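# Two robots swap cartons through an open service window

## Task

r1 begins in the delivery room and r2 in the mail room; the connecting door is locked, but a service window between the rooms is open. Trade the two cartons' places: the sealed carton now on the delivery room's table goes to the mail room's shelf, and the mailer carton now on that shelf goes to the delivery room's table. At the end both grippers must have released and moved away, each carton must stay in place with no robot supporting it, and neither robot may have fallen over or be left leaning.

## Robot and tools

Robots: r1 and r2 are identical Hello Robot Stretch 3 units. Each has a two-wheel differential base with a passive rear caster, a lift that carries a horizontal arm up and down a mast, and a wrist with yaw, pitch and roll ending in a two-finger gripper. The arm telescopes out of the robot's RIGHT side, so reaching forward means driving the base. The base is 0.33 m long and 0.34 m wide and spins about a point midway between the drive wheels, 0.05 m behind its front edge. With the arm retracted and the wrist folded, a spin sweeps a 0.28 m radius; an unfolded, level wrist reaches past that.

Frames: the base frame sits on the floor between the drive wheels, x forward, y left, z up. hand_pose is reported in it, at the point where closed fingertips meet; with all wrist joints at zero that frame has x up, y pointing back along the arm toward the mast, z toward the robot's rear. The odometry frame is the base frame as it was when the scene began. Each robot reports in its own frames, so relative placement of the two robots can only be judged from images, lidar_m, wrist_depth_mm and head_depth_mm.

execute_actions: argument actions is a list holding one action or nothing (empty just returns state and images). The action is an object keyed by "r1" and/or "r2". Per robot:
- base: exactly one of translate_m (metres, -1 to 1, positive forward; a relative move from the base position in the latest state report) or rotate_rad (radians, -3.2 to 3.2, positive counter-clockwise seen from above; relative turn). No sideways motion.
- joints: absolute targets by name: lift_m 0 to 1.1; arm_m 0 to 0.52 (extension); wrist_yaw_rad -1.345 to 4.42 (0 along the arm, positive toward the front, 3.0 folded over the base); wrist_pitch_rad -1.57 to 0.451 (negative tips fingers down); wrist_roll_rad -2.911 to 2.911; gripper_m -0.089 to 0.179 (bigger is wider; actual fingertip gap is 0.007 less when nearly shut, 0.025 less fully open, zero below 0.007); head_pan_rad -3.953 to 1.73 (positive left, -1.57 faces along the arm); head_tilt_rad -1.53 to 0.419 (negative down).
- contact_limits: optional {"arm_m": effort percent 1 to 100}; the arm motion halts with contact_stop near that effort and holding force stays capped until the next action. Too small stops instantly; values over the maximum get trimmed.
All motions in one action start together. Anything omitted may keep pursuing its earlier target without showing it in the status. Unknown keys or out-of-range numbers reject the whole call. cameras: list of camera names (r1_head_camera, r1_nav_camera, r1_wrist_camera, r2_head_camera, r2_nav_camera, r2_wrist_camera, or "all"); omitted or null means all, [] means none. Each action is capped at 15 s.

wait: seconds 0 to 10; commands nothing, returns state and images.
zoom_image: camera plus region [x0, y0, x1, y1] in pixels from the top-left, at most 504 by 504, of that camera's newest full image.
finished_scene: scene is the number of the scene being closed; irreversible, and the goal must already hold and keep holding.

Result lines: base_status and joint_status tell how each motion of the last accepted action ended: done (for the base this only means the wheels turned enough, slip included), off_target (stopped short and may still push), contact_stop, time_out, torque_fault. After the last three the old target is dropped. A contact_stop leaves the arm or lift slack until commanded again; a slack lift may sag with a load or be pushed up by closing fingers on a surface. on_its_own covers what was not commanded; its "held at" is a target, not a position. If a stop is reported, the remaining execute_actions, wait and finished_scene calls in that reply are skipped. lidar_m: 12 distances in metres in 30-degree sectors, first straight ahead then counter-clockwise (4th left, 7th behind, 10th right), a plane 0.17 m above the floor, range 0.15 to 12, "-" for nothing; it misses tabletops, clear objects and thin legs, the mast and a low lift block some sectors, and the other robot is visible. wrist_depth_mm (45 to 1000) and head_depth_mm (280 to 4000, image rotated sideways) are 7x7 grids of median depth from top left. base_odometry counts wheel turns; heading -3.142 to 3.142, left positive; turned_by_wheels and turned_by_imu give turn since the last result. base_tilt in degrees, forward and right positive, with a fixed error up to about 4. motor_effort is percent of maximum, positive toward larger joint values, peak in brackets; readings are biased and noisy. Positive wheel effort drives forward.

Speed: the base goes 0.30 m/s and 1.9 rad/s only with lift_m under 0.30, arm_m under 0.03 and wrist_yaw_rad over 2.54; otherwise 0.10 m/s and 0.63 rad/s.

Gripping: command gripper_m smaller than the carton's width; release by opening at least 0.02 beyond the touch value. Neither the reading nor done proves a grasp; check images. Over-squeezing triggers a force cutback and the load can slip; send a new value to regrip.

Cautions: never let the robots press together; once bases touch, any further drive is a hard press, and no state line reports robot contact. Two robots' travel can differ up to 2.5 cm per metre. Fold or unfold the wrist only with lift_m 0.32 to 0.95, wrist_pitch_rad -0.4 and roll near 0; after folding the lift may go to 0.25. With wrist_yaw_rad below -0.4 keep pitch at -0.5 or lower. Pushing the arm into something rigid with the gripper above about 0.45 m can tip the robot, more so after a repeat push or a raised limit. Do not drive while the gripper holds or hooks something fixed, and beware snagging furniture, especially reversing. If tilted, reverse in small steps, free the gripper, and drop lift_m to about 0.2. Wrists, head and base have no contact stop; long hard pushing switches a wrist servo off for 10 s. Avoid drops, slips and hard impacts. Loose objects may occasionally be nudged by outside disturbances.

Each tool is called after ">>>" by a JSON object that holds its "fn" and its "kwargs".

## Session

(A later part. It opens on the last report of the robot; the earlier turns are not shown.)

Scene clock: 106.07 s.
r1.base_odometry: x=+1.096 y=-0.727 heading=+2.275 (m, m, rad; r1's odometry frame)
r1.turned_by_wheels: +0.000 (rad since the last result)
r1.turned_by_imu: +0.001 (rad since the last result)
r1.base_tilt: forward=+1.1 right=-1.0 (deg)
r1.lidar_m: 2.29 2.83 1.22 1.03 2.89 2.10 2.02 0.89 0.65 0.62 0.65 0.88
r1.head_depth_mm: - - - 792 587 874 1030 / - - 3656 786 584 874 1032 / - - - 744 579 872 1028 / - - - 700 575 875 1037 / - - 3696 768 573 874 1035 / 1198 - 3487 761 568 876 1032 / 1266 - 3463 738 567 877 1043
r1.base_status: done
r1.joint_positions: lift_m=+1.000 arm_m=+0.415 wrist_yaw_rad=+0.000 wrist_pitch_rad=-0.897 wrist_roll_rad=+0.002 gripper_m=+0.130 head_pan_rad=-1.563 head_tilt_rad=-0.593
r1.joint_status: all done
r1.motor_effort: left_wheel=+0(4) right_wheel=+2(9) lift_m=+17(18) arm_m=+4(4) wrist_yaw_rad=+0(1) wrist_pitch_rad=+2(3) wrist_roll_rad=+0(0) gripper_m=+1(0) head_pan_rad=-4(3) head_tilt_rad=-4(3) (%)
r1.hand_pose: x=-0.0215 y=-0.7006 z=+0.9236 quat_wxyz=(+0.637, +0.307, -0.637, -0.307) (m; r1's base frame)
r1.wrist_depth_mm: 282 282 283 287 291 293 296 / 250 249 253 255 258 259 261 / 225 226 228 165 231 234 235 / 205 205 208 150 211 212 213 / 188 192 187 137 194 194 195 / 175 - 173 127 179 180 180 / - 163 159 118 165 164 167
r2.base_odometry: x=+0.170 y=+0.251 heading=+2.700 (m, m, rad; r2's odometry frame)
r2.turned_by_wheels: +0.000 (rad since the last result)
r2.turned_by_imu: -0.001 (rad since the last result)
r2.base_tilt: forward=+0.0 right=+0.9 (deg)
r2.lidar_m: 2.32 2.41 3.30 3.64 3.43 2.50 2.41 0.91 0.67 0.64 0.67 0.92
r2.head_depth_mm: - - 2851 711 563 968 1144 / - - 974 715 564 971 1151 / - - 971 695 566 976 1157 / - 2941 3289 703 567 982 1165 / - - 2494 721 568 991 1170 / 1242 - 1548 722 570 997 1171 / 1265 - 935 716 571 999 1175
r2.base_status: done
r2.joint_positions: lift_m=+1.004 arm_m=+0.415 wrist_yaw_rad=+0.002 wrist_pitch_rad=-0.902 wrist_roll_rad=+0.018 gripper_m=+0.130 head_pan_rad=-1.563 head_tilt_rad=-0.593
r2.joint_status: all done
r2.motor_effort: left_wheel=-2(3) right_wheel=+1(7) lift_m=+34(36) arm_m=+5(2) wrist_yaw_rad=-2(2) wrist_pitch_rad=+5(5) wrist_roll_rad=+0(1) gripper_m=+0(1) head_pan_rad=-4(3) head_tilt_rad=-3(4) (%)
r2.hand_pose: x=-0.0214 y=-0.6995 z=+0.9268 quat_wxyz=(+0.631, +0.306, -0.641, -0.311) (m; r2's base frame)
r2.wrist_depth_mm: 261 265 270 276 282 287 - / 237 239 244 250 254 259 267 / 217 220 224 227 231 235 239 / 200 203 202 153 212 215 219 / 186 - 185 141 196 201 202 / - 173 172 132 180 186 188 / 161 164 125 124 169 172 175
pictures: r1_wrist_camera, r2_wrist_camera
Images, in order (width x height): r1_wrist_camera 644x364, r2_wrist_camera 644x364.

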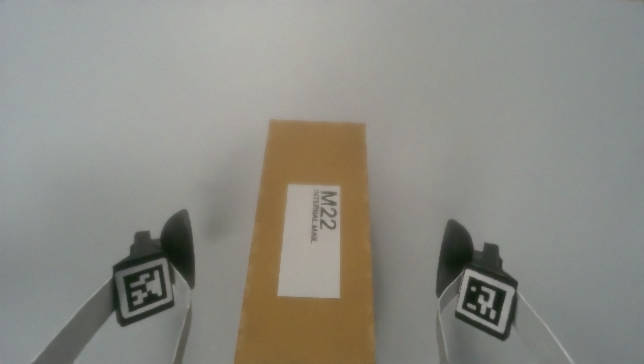

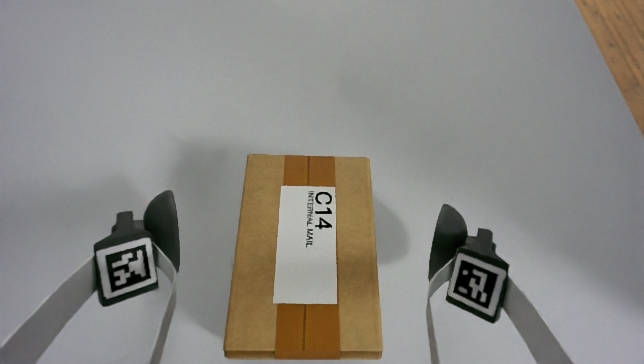

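>>> {"fn": "execute_actions", "kwargs": {"actions": [{"r1":{"joints":{"gripper_m":-0.005,"lift_m":1.003}},"r2":{"joints":{"gripper_m":0.016}}}], "cameras": []}}

>>> {"fn": "execute_actions", "kwargs": {"actions": [{"r1":{"joints":{"lift_m":1.035}},"r2":{"joints":{"lift_m":1.035}}}], "cameras": ["r1_wrist_camera","r2_wrist_camera"]}}

Scene clock: 108.63 s.
r1.base_odometry: x=+1.096 y=-0.727 heading=+2.275 (m, m, rad; r1's odometry frame)
r1.turned_by_wheels: +0.000 (rad since the last result)
r1.turned_by_imu: +0.001 (rad since the last result)
r1.base_tilt: forward=+1.0 right=-1.0 (deg)
r1.lidar_m: 2.29 2.83 1.22 1.03 2.89 2.11 2.03 0.89 0.65 0.62 0.65 0.88
r1.head_depth_mm: - - - 792 585 874 1036 / - - 3547 787 582 872 1038 / - - 3320 747 580 874 1033 / - - 3760 698 575 874 1033 / - - 3788 768 574 874 1032 / 1189 - 3513 761 570 879 1037 / 1261 - 3460 757 566 874 1037
r1.base_status: not commanded
r1.joint_positions: lift_m=+1.003 arm_m=+0.415 wrist_yaw_rad=+0.000 wrist_pitch_rad=-0.903 wrist_roll_rad=+0.002 gripper_m=-0.004 head_pan_rad=-1.563 head_tilt_rad=-0.593
r1.joint_status: all done
r1.motor_effort: left_wheel=+1(0) right_wheel=+2(2) lift_m=+24(24) arm_m=+5(3) wrist_yaw_rad=+0(1) wrist_pitch_rad=+4(4) wrist_roll_rad=+0(0) gripper_m=-18(92) head_pan_rad=-3(3) head_tilt_rad=-3(4) (%)
r1.hand_pose: x=-0.0215 y=-0.6995 z=+0.9255 quat_wxyz=(+0.636, +0.308, -0.637, -0.309) (m; r1's base frame)
r1.wrist_depth_mm: 281 283 288 288 290 293 296 / 249 253 256 254 259 259 262 / 226 227 229 166 232 236 238 / 205 207 209 151 211 213 214 / 189 190 191 139 196 195 197 / 176 177 130 128 181 180 182 / 163 164 162 119 165 168 169
r2.base_odometry: x=+0.170 y=+0.251 heading=+2.700 (m, m, rad; r2's odometry frame)
r2.turned_by_wheels: +0.000 (rad since the last result)
r2.turned_by_imu: +0.000 (rad since the last result)
r2.base_tilt: forward=+0.1 right=+0.9 (deg)
r2.lidar_m: 2.32 2.41 3.29 3.63 3.42 2.49 2.41 0.91 0.67 0.64 0.67 0.91
r2.head_depth_mm: - - 2860 710 562 966 1146 / - - 972 713 565 973 1150 / - - 973 694 567 979 1161 / - 2938 3453 702 568 980 1168 / - - 2494 721 569 990 1169 / 1239 - 1539 723 570 995 1174 / 1247 - 936 719 571 1001 1173
r2.base_status: not commanded
r2.joint_positions: lift_m=+1.004 arm_m=+0.415 wrist_yaw_rad=+0.002 wrist_pitch_rad=-0.903 wrist_roll_rad=+0.018 gripper_m=+0.017 head_pan_rad=-1.563 head_tilt_rad=-0.593
r2.joint_status: all done
r2.motor_effort: left_wheel=-2(2) right_wheel=+2(2) lift_m=+34(34) arm_m=+4(5) wrist_yaw_rad=-2(2) wrist_pitch_rad=+6(6) wrist_roll_rad=+0(0) gripper_m=-19(93) head_pan_rad=-3(3) head_tilt_rad=-3(4) (%)
r2.hand_pose: x=-0.0214 y=-0.6993 z=+0.9267 quat_wxyz=(+0.631, +0.307, -0.641, -0.311) (m; r2's base frame)
r2.wrist_depth_mm: 259 264 270 275 280 285 - / 237 239 243 250 253 258 266 / 216 219 223 226 230 235 239 / 200 203 201 151 212 215 219 / 185 188 137 139 198 199 201 / 174 175 129 130 178 185 188 / 163 164 124 122 168 173 174
pictures: none
No camera images: the call's "cameras" was empty. Leave "cameras" out to get every camera's image.

Scene clock: 109.73 s.
r1.base_odometry: x=+1.096 y=-0.727 heading=+2.275 (m, m, rad; r1's odometry frame)
r1.turned_by_wheels: +0.000 (rad since the last result)
r1.turned_by_imu: +0.000 (rad since the last result)
r1.base_tilt: forward=+1.1 right=-1.0 (deg)
r1.lidar_m: 2.29 2.82 1.21 1.03 2.89 2.10 2.02 0.89 0.65 0.62 0.65 0.88
r1.head_depth_mm: - - 3585 791 587 869 1029 / - - 3819 787 584 875 1032 / - - 3559 744 581 873 1033 / - - 3788 702 577 875 1035 / - - 3718 770 573 879 1042 / 1198 - 3469 762 569 875 1036 / 1227 - 3442 756 567 881 1041
r1.base_status: not commanded
r1.joint_positions: lift_m=+1.035 arm_m=+0.415 wrist_yaw_rad=+0.000 wrist_pitch_rad=-0.903 wrist_roll_rad=+0.002 gripper_m=-0.004 head_pan_rad=-1.563 head_tilt_rad=-0.593
r1.joint_status: all done
r1.motor_effort: left_wheel=+1(1) right_wheel=+1(2) lift_m=+24(25) arm_m=+4(4) wrist_yaw_rad=-1(1) wrist_pitch_rad=+5(5) wrist_roll_rad=+0(0) gripper_m=-19(18) head_pan_rad=-3(3) head_tilt_rad=-3(2) (%)
r1.hand_pose: x=-0.0215 y=-0.6994 z=+0.9573 quat_wxyz=(+0.636, +0.309, -0.636, -0.309) (m; r1's base frame)
r1.wrist_depth_mm: 326 329 334 338 338 340 - / 292 296 295 301 303 302 307 / 265 264 270 166 271 274 275 / 239 244 244 151 246 248 252 / 221 223 225 139 227 229 231 / 205 206 130 128 210 211 213 / 190 193 190 119 194 196 198
r2.base_odometry: x=+0.170 y=+0.251 heading=+2.700 (m, m, rad; r2's odometry frame)
r2.turned_by_wheels: +0.000 (rad since the last result)
r2.turned_by_imu: +0.000 (rad since the last result)
r2.base_tilt: forward=+0.0 right=+0.9 (deg)
r2.lidar_m: 2.33 2.41 3.28 3.65 3.42 2.50 2.42 0.91 0.67 0.64 0.67 0.91
r2.head_depth_mm: - - 3328 710 563 964 1145 / - - 2477 714 565 972 1152 / - - 976 690 566 975 1155 / - 2932 3323 717 568 982 1170 / - - 2492 720 569 986 1166 / 1241 - 1545 723 570 995 1173 / 1237 - 934 724 571 999 1172
r2.base_status: not commanded
r2.joint_positions: lift_m=+1.035 arm_m=+0.415 wrist_yaw_rad=+0.002 wrist_pitch_rad=-0.905 wrist_roll_rad=+0.018 gripper_m=+0.017 head_pan_rad=-1.563 head_tilt_rad=-0.593
r2.joint_status: all done
r2.motor_effort: left_wheel=-2(2) right_wheel=+1(2) lift_m=+44(45) arm_m=+4(4) wrist_yaw_rad=-2(2) wrist_pitch_rad=+6(6) wrist_roll_rad=+0(0) gripper_m=-19(19) head_pan_rad=-3(3) head_tilt_rad=-4(4) (%)
r2.hand_pose: x=-0.0214 y=-0.6990 z=+0.9572 quat_wxyz=(+0.631, +0.307, -0.641, -0.312) (m; r2's base frame)
r2.wrist_depth_mm: 301 306 313 318 325 331 - / 274 278 284 287 296 299 - / 252 255 259 264 268 273 - / 233 236 233 150 246 251 251 / 215 218 138 139 229 231 235 / 201 203 129 130 206 215 217 / 190 191 123 122 196 202 202
pictures: r1_wrist_camera, r2_wrist_camera
Images, in order (width x height): r1_wrist_camera 644x364, r2_wrist_camera 644x364.

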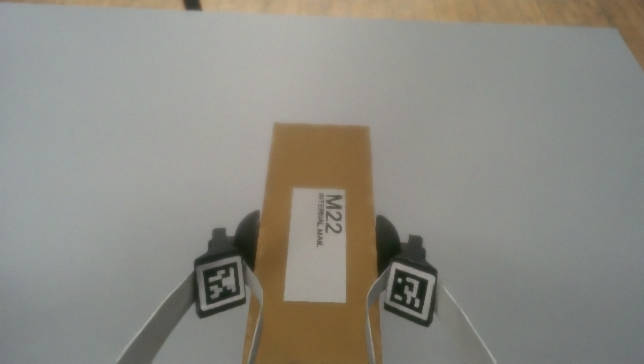

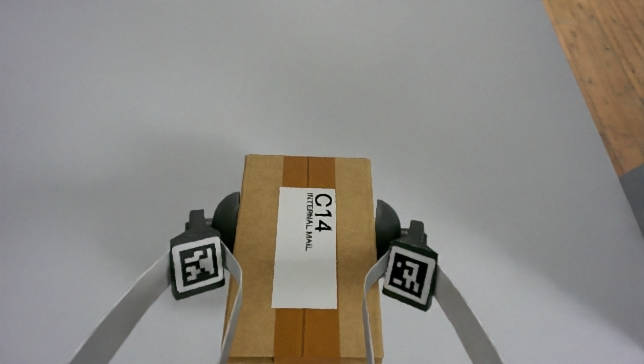

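>>> {"fn": "execute_actions", "kwargs": {"actions": [{"r1":{"joints":{"arm_m":0.005}},"r2":{"joints":{"arm_m":0}}}], "cameras": []}}

>>> {"fn": "execute_actions", "kwargs": {"actions": [{"r1":{"base":{"translate_m":0.26},"joints":{"lift_m":0.76,"wrist_yaw_rad":1.57}},"r2":{"base":{"rotate_rad":1.68},"joints":{"lift_m":0.76,"wrist_yaw_rad":1.57,"head_pan_rad":0,"head_tilt_rad":-0.4}}}], "cameras": []}}

>>> {"fn": "execute_actions", "kwargs": {"actions": [{"r1":{"base":{"translate_m":0.8},"joints":{"lift_m":0.29,"wrist_yaw_rad":2.62,"wrist_pitch_rad":-0.45}},"r2":{"base":{"translate_m":0.8},"joints":{"lift_m":0.29,"wrist_yaw_rad":2.62,"wrist_pitch_rad":-0.45}}}], "cameras": []}}

>>> {"fn": "execute_actions", "kwargs": {"actions": [{"r1":{"base":{"rotate_rad":-1.565}},"r2":{"base":{"translate_m":0.3}}}], "cameras": []}}

>>> {"fn": "execute_actions", "kwargs": {"actions": [{"r1":{"base":{"translate_m":-1}},"r2":{"base":{"translate_m":1}}}], "cameras": ["r1_nav_camera","r2_head_camera"]}}

Scene clock: 116.97 s.
r1.base_odometry: x=+1.096 y=-0.727 heading=+2.275 (m, m, rad; r1's odometry frame)
r1.turned_by_wheels: +0.000 (rad since the last result)
r1.turned_by_imu: +0.002 (rad since the last result)
r1.base_tilt: forward=+1.1 right=-1.1 (deg)
r1.lidar_m: 2.29 2.82 1.21 1.03 2.89 2.11 2.02 0.89 0.65 0.62 0.65 0.88
r1.head_depth_mm: - - - - - - - / - - - - - - - / - - 3897 - - - - / - - 3820 773 544 392 1009 / - - 3810 772 574 859 1031 / 1199 - 3466 762 570 879 1041 / 1233 - 3489 757 567 881 1035
r1.base_status: not commanded
r1.joint_positions: lift_m=+1.035 arm_m=+0.005 wrist_yaw_rad=+0.000 wrist_pitch_rad=-0.904 wrist_roll_rad=+0.002 gripper_m=-0.004 head_pan_rad=-1.563 head_tilt_rad=-0.593
r1.joint_status: all done
r1.motor_effort: left_wheel=+1(1) right_wheel=+1(1) lift_m=+24(24) arm_m=-5(6) wrist_yaw_rad=+0(1) wrist_pitch_rad=+5(5) wrist_roll_rad=+0(0) gripper_m=-19(19) head_pan_rad=-3(3) head_tilt_rad=-2(4) (%)
r1.hand_pose: x=-0.0215 y=-0.2898 z=+0.9572 quat_wxyz=(+0.636, +0.309, -0.636, -0.309) (m; r1's base frame)
r1.wrist_depth_mm: 330 332 334 338 340 342 354 / 294 295 299 302 305 309 310 / 278 272 277 167 274 275 278 / 849 804 788 151 766 743 741 / - - - 138 - - - / - - 130 128 - - - / 959 946 948 119 959 - -
r2.base_odometry: x=+0.170 y=+0.251 heading=+2.700 (m, m, rad; r2's odometry frame)
r2.turned_by_wheels: +0.000 (rad since the last result)
r2.turned_by_imu: -0.001 (rad since the last result)
r2.base_tilt: forward=+0.0 right=+0.8 (deg)
r2.lidar_m: 2.33 2.42 3.28 3.63 3.44 2.49 2.42 0.91 0.67 0.64 0.67 0.91
r2.head_depth_mm: - - 3665 - - - - / - - 3675 - - - - / - 2909 3698 - - - - / - 2949 3414 720 548 1011 1170 / - - 2492 722 568 991 1166 / 1212 1458 1047 723 571 996 1174 / 1224 - 3553 725 571 1002 1176
r2.base_status: not commanded
r2.joint_positions: lift_m=+1.035 arm_m=+0.000 wrist_yaw_rad=+0.002 wrist_pitch_rad=-0.905 wrist_roll_rad=+0.018 gripper_m=+0.017 head_pan_rad=-1.563 head_tilt_rad=-0.593
r2.joint_status: all done
r2.motor_effort: left_wheel=-2(2) right_wheel=+1(2) lift_m=+44(44) arm_m=-4(5) wrist_yaw_rad=-2(2) wrist_pitch_rad=+6(6) wrist_roll_rad=+0(0) gripper_m=-19(20) head_pan_rad=-4(3) head_tilt_rad=-3(3) (%)
r2.hand_pose: x=-0.0214 y=-0.2846 z=+0.9571 quat_wxyz=(+0.631, +0.307, -0.641, -0.312) (m; r2's base frame)
r2.wrist_depth_mm: 306 308 314 322 328 336 448 / 276 281 286 291 296 301 511 / 705 693 304 298 296 292 617 / 939 914 807 150 864 850 826 / - - 138 139 - - - / - - 129 130 - - - / 966 972 124 122 - - -
pictures: none
No camera images: the call's "cameras" was empty. Leave "cameras" out to get every camera's image.

Scene clock: 120.97 s.
r1.base_odometry: x=+0.927 y=-0.529 heading=+2.275 (m, m, rad; r1's odometry frame)
r1.turned_by_wheels: +0.000 (rad since the last result)
r1.turned_by_imu: +0.001 (rad since the last result)
r1.base_tilt: forward=+1.1 right=-1.1 (deg)
r1.lidar_m: 2.25 2.56 1.10 1.05 3.26 2.38 2.28 0.88 0.65 0.62 0.65 0.88
r1.head_depth_mm: - - - 795 588 870 1031 / - - - 790 583 870 1036 / - - 1487 779 581 871 1021 / - - 1521 775 578 874 1031 / 1091 - 1201 769 573 872 1033 / - - 3724 761 570 876 1030 / - - 3734 758 566 878 1039
r1.base_status: done
r1.joint_positions: lift_m=+0.760 arm_m=+0.005 wrist_yaw_rad=+1.568 wrist_pitch_rad=-0.904 wrist_roll_rad=+0.002 gripper_m=-0.004 head_pan_rad=-1.563 head_tilt_rad=-0.593
r1.joint_status: all done
r1.motor_effort: left_wheel=+0(4) right_wheel=+2(9) lift_m=+17(20) arm_m=-5(4) wrist_yaw_rad=+2(5) wrist_pitch_rad=+5(5) wrist_roll_rad=+0(0) gripper_m=-19(18) head_pan_rad=-3(3) head_tilt_rad=-3(3) (%)
r1.hand_pose: x=+0.1182 y=-0.1508 z=+0.6826 quat_wxyz=(+0.669, +0.668, -0.233, +0.230) (m; r1's base frame)
r1.wrist_depth_mm: - - - - - 814 543 / - - - - - 805 532 / - - - 166 - 799 533 / 887 919 907 151 922 796 528 / 840 844 861 138 871 785 527 / 768 775 130 128 798 738 515 / 733 725 726 119 728 683 516
r2.base_odometry: x=+0.170 y=+0.251 heading=-1.903 (m, m, rad; r2's odometry frame)
r2.turned_by_wheels: +1.680 (rad since the last result)
r2.turned_by_imu: +1.688 (rad since the last result)
r2.base_tilt: forward=+0.0 right=+0.9 (deg)
r2.lidar_m: 3.63 3.11 2.45 1.75 0.83 0.65 0.64 0.69 1.03 2.32 2.49 3.69
r2.head_depth_mm: 3073 3317 3534 3403 2272 1717 1370 / 3109 3338 3594 3371 2280 1715 1378 / 3169 3383 3713 3401 2278 1706 1378 / 3197 3402 3710 3445 2306 1726 1375 / 3231 3506 3774 3403 2293 1716 1374 / 3275 3528 3805 3438 2288 1718 1372 / 3296 3562 3859 3436 2304 1729 1377
r2.base_status: done
r2.joint_positions: lift_m=+0.760 arm_m=+0.000 wrist_yaw_rad=+1.567 wrist_pitch_rad=-0.905 wrist_roll_rad=+0.018 gripper_m=+0.017 head_pan_rad=-0.007 head_tilt_rad=-0.409
r2.joint_status: all done
r2.motor_effort: left_wheel=-2(6) right_wheel=+2(7) lift_m=+34(35) arm_m=-4(4) wrist_yaw_rad=+2(1) wrist_pitch_rad=+6(6) wrist_roll_rad=+0(0) gripper_m=-19(20) head_pan_rad=+4(48) head_tilt_rad=+3(16) (%)
r2.hand_pose: x=+0.1179 y=-0.1460 z=+0.6824 quat_wxyz=(+0.667, +0.670, -0.238, +0.224) (m; r2's base frame)
r2.wrist_depth_mm: - - - - - - - / - - - - - - - / 981 979 - - - - - / 909 911 889 150 952 960 993 / 838 855 138 139 887 900 901 / 773 791 130 130 798 820 832 / 732 738 123 122 755 778 779
pictures: none
No camera images: the call's "cameras" was empty. Leave "cameras" out to get every camera's image.

Scene clock: 128.17 s.
r1.base_odometry: x=+0.410 y=+0.081 heading=+2.275 (m, m, rad; r1's odometry frame)
r1.turned_by_wheels: +0.000 (rad since the last result)
r1.turned_by_imu: +0.003 (rad since the last result)
r1.base_tilt: forward=+1.1 right=-1.0 (deg)
r1.lidar_m: 1.67 1.72 2.36 2.48 1.44 1.46 2.47 0.88 0.64 0.62 0.64 0.85
r1.head_depth_mm: 488 537 591 661 748 866 1024 / 489 536 591 660 747 868 1024 / 490 538 593 663 750 866 1026 / 489 537 592 664 749 865 1024 / 489 537 592 664 750 860 1027 / 493 536 594 666 753 864 1025 / 491 537 595 666 753 869 1031
r1.base_status: done
r1.joint_positions: lift_m=+0.290 arm_m=+0.005 wrist_yaw_rad=+2.619 wrist_pitch_rad=-0.477 wrist_roll_rad=+0.002 gripper_m=-0.004 head_pan_rad=-1.563 head_tilt_rad=-0.593
r1.joint_status: all done
r1.motor_effort: left_wheel=+0(7) right_wheel=+2(12) lift_m=+18(15) arm_m=-5(5) wrist_yaw_rad=+1(4) wrist_pitch_rad=+11(11) wrist_roll_rad=+0(0) gripper_m=-19(19) head_pan_rad=-3(3) head_tilt_rad=-2(4) (%)
r1.hand_pose: x=+0.0869 y=+0.0373 z=+0.2897 quat_wxyz=(+0.340, +0.707, -0.016, +0.620) (m; r1's base frame)
r1.wrist_depth_mm: - - - - - - - / - - - - - - - / 803 800 843 166 883 901 923 / 658 661 670 151 691 693 728 / 557 545 547 139 573 575 580 / - 475 130 128 480 487 494 / - - 119 119 407 418 427
r2.base_odometry: x=-0.091 y=-0.505 heading=-1.903 (m, m, rad; r2's odometry frame)
r2.turned_by_wheels: +0.000 (rad since the last result)
r2.turned_by_imu: +0.000 (rad since the last result)
r2.base_tilt: forward=+0.0 right=+0.8 (deg)
r2.lidar_m: 2.87 2.99 2.35 2.32 1.83 1.45 1.43 1.54 2.29 2.41 2.59 2.91
r2.head_depth_mm: 2391 2554 2755 2938 2279 1716 1371 / 2412 2602 2751 2987 2281 1712 1377 / 2444 2642 2784 3019 2303 1715 1379 / 2488 2647 2869 3038 2296 1729 1380 / 2520 2705 2898 3102 2310 1726 1378 / 2544 2744 2987 3178 2307 1729 1380 / 2561 2774 2997 3208 2306 1728 1382
r2.base_status: done
r2.joint_positions: lift_m=+0.290 arm_m=+0.000 wrist_yaw_rad=+2.617 wrist_pitch_rad=-0.478 wrist_roll_rad=+0.018 gripper_m=+0.017 head_pan_rad=-0.007 head_tilt_rad=-0.408
r2.joint_status: all done
r2.motor_effort: left_wheel=-2(7) right_wheel=+1(9) lift_m=+35(35) arm_m=-4(3) wrist_yaw_rad=+2(1) wrist_pitch_rad=+12(12) wrist_roll_rad=+0(0) gripper_m=-19(19) head_pan_rad=+3(4) head_tilt_rad=+2(3) (%)
r2.hand_pose: x=+0.0871 y=+0.0421 z=+0.2896 quat_wxyz=(+0.340, +0.712, -0.019, +0.614) (m; r2's base frame)
r2.wrist_depth_mm: - - - - - - - / 998 - - - - - - / 757 773 802 828 865 882 914 / 615 624 617 150 669 704 718 / 526 537 138 140 561 575 595 / 465 472 128 129 456 495 501 / - - 120 122 416 430 436
pictures: none
No camera images: the call's "cameras" was empty. Leave "cameras" out to get every camera's image.

Scene clock: 131.00 s.
r1.base_odometry: x=+0.410 y=+0.081 heading=+0.710 (m, m, rad; r1's odometry frame)
r1.turned_by_wheels: -1.565 (rad since the last result)
r1.turned_by_imu: -1.545 (rad since the last result)
r1.base_tilt: forward=+1.1 right=-1.0 (deg)
r1.lidar_m: 0.62 0.64 0.85 1.66 1.73 2.35 2.49 1.10 1.46 2.46 0.88 0.64
r1.head_depth_mm: 2550 2782 3079 2584 1925 1521 1255 / 2577 2793 3055 2554 1900 1497 1253 / 2542 2780 3078 2515 1889 1503 1245 / 2509 2803 3100 2495 1858 1499 1241 / 2567 2819 3097 2485 1881 1490 1234 / 2482 2609 2692 2336 1853 1478 1233 / 1731 1763 1332 1831 1749 1481 1223
r1.base_status: done
r1.joint_positions: lift_m=+0.290 arm_m=+0.005 wrist_yaw_rad=+2.619 wrist_pitch_rad=-0.477 wrist_roll_rad=+0.002 gripper_m=-0.004 head_pan_rad=-1.563 head_tilt_rad=-0.593
r1.joint_status: not commanded
r1.motor_effort: left_wheel=+2(9) right_wheel=-1(9) lift_m=+18(17) arm_m=-5(5) wrist_yaw_rad=+1(0) wrist_pitch_rad=+11(10) wrist_roll_rad=+0(0) gripper_m=-18(19) head_pan_rad=-4(3) head_tilt_rad=-4(3) (%)
r1.hand_pose: x=+0.0869 y=+0.0373 z=+0.2897 quat_wxyz=(+0.339, +0.707, -0.016, +0.620) (m; r1's base frame)
r1.wrist_depth_mm: - - - - 682 548 453 / - - - - 754 568 462 / 814 821 857 166 787 609 477 / 642 652 664 151 701 624 491 / 553 545 548 138 570 559 505 / - 479 130 129 479 489 491 / - - 119 119 401 419 425
r2.base_odometry: x=-0.189 y=-0.789 heading=-1.903 (m, m, rad; r2's odometry frame)
r2.turned_by_wheels: +0.000 (rad since the last result)
r2.turned_by_imu: +0.000 (rad since the last result)
r2.base_tilt: forward=+0.0 right=+0.9 (deg)
r2.lidar_m: 2.57 2.77 2.33 2.28 2.20 1.76 1.73 1.86 2.48 2.44 2.63 2.61
r2.head_depth_mm: 2130 2286 2422 2681 2279 1707 1368 / 2171 2307 2436 2719 2288 1722 1374 / 2178 2353 2478 2751 2294 1720 1374 / 2229 2387 2533 2811 2277 1718 1379 / 2244 2430 2616 2830 2286 1721 1382 / 2287 2454 2636 2840 2301 1727 1377 / 2316 2488 2704 2905 2306 1732 1376
r2.base_status: done
r2.joint_positions: lift_m=+0.290 arm_m=+0.000 wrist_yaw_rad=+2.617 wrist_pitch_rad=-0.478 wrist_roll_rad=+0.018 gripper_m=+0.017 head_pan_rad=-0.007 head_tilt_rad=-0.407
r2.joint_status: not commanded
r2.motor_effort: left_wheel=-2(6) right_wheel=+1(9) lift_m=+35(34) arm_m=-4(4) wrist_yaw_rad=+1(1) wrist_pitch_rad=+12(12) wrist_roll_rad=+0(0) gripper_m=-19(20) head_pan_rad=+4(4) head_tilt_rad=+3(2) (%)
r2.hand_pose: x=+0.0871 y=+0.0421 z=+0.2896 quat_wxyz=(+0.340, +0.712, -0.019, +0.614) (m; r2's base frame)
r2.wrist_depth_mm: - - - - - - - / 980 - - - - - - / 753 780 800 825 856 867 903 / 614 640 618 151 691 689 724 / 525 529 137 139 574 580 590 / 466 471 128 130 455 491 498 / - - 120 122 420 431 439
pictures: none
No camera images: the call's "cameras" was empty. Leave "cameras" out to get every camera's image.

Scene clock: 135.93 s.
r1.base_odometry: x=-0.349 y=-0.571 heading=+0.710 (m, m, rad; r1's odometry frame)
r1.turned_by_wheels: +0.000 (rad since the last result)
r1.turned_by_imu: +0.000 (rad since the last result)
r1.base_tilt: forward=+1.1 right=-1.1 (deg)
r1.lidar_m: 1.62 1.66 1.73 1.66 1.72 2.36 1.50 1.45 1.06 0.37 2.32 1.69
r1.head_depth_mm: 2526 2790 3112 1075 793 629 561 / 2569 2760 3090 1064 791 623 560 / 2518 2798 3071 1053 780 622 557 / 2563 2796 3110 1165 841 641 591 / 2516 2814 3087 2495 1870 1485 1244 / 2529 2824 3083 2479 1845 1499 1234 / 2563 2805 3031 2445 1844 1477 1224
r1.base_status: done
r1.joint_positions: lift_m=+0.290 arm_m=+0.005 wrist_yaw_rad=+2.619 wrist_pitch_rad=-0.477 wrist_roll_rad=+0.002 gripper_m=-0.004 head_pan_rad=-1.563 head_tilt_rad=-0.593
r1.joint_status: not commanded
r1.motor_effort: left_wheel=+2(4) right_wheel=-1(12) lift_m=+17(18) arm_m=-4(5) wrist_yaw_rad=+2(1) wrist_pitch_rad=+10(10) wrist_roll_rad=+0(0) gripper_m=-18(19) head_pan_rad=-3(3) head_tilt_rad=-2(2) (%)
r1.hand_pose: x=+0.0869 y=+0.0373 z=+0.2897 quat_wxyz=(+0.339, +0.707, -0.016, +0.620) (m; r1's base frame)
r1.wrist_depth_mm: - - - - - - - / - - - - - - - / 801 836 841 166 870 905 930 / 637 656 665 151 679 700 707 / 550 546 545 138 566 577 581 / - 478 130 128 485 484 491 / - - 119 119 405 421 423
r2.base_odometry: x=-0.515 y=-1.734 heading=-1.903 (m, m, rad; r2's odometry frame)
r2.turned_by_wheels: +0.000 (rad since the last result)
r2.turned_by_imu: +0.001 (rad since the last result)
r2.base_tilt: forward=+0.0 right=+0.8 (deg)
r2.lidar_m: 1.59 1.71 2.24 2.20 2.35 2.76 2.72 2.92 2.58 2.54 2.04 1.61
r2.head_depth_mm: 1295 1386 1489 1400 1764 1721 1367 / 1309 1401 1515 1400 1786 1718 1372 / 1322 1419 1539 1409 1815 1721 1375 / 1343 1447 1555 1411 1852 1727 1372 / 1362 1461 1581 1686 1886 1732 1385 / 1377 1490 1607 1742 1915 1726 1380 / 1392 1503 1629 1774 1943 1726 1378
r2.base_status: done
r2.joint_positions: lift_m=+0.290 arm_m=+0.000 wrist_yaw_rad=+2.617 wrist_pitch_rad=-0.478 wrist_roll_rad=+0.018 gripper_m=+0.017 head_pan_rad=-0.007 head_tilt_rad=-0.407
r2.joint_status: not commanded
r2.motor_effort: left_wheel=-2(6) right_wheel=+1(13) lift_m=+35(34) arm_m=-3(4) wrist_yaw_rad=+2(2) wrist_pitch_rad=+12(12) wrist_roll_rad=+0(0) gripper_m=-19(19) head_pan_rad=+3(4) head_tilt_rad=+2(2) (%)
r2.hand_pose: x=+0.0871 y=+0.0421 z=+0.2897 quat_wxyz=(+0.340, +0.712, -0.019, +0.614) (m; r2's base frame)
r2.wrist_depth_mm: - - - - - - - / - - - - - - - / 764 776 810 832 854 896 908 / 611 640 617 150 685 687 719 / 526 531 138 139 568 576 588 / 467 471 128 130 457 491 504 / - - 120 122 418 433 440
pictures: r1_nav_camera (sideways: a quarter turn counterclockwise sets it upright), r2_head_camera (sideways: a quarter turn clockwise sets it upright)
Images, in order (width x height): r1_nav_camera 672x504, r2_head_camera 896x504.

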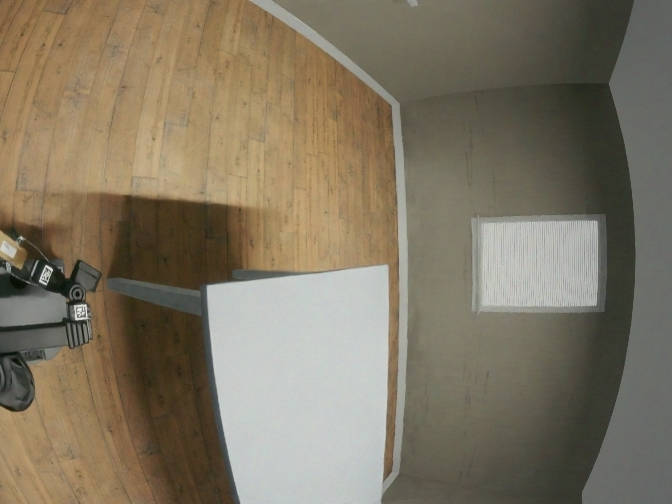

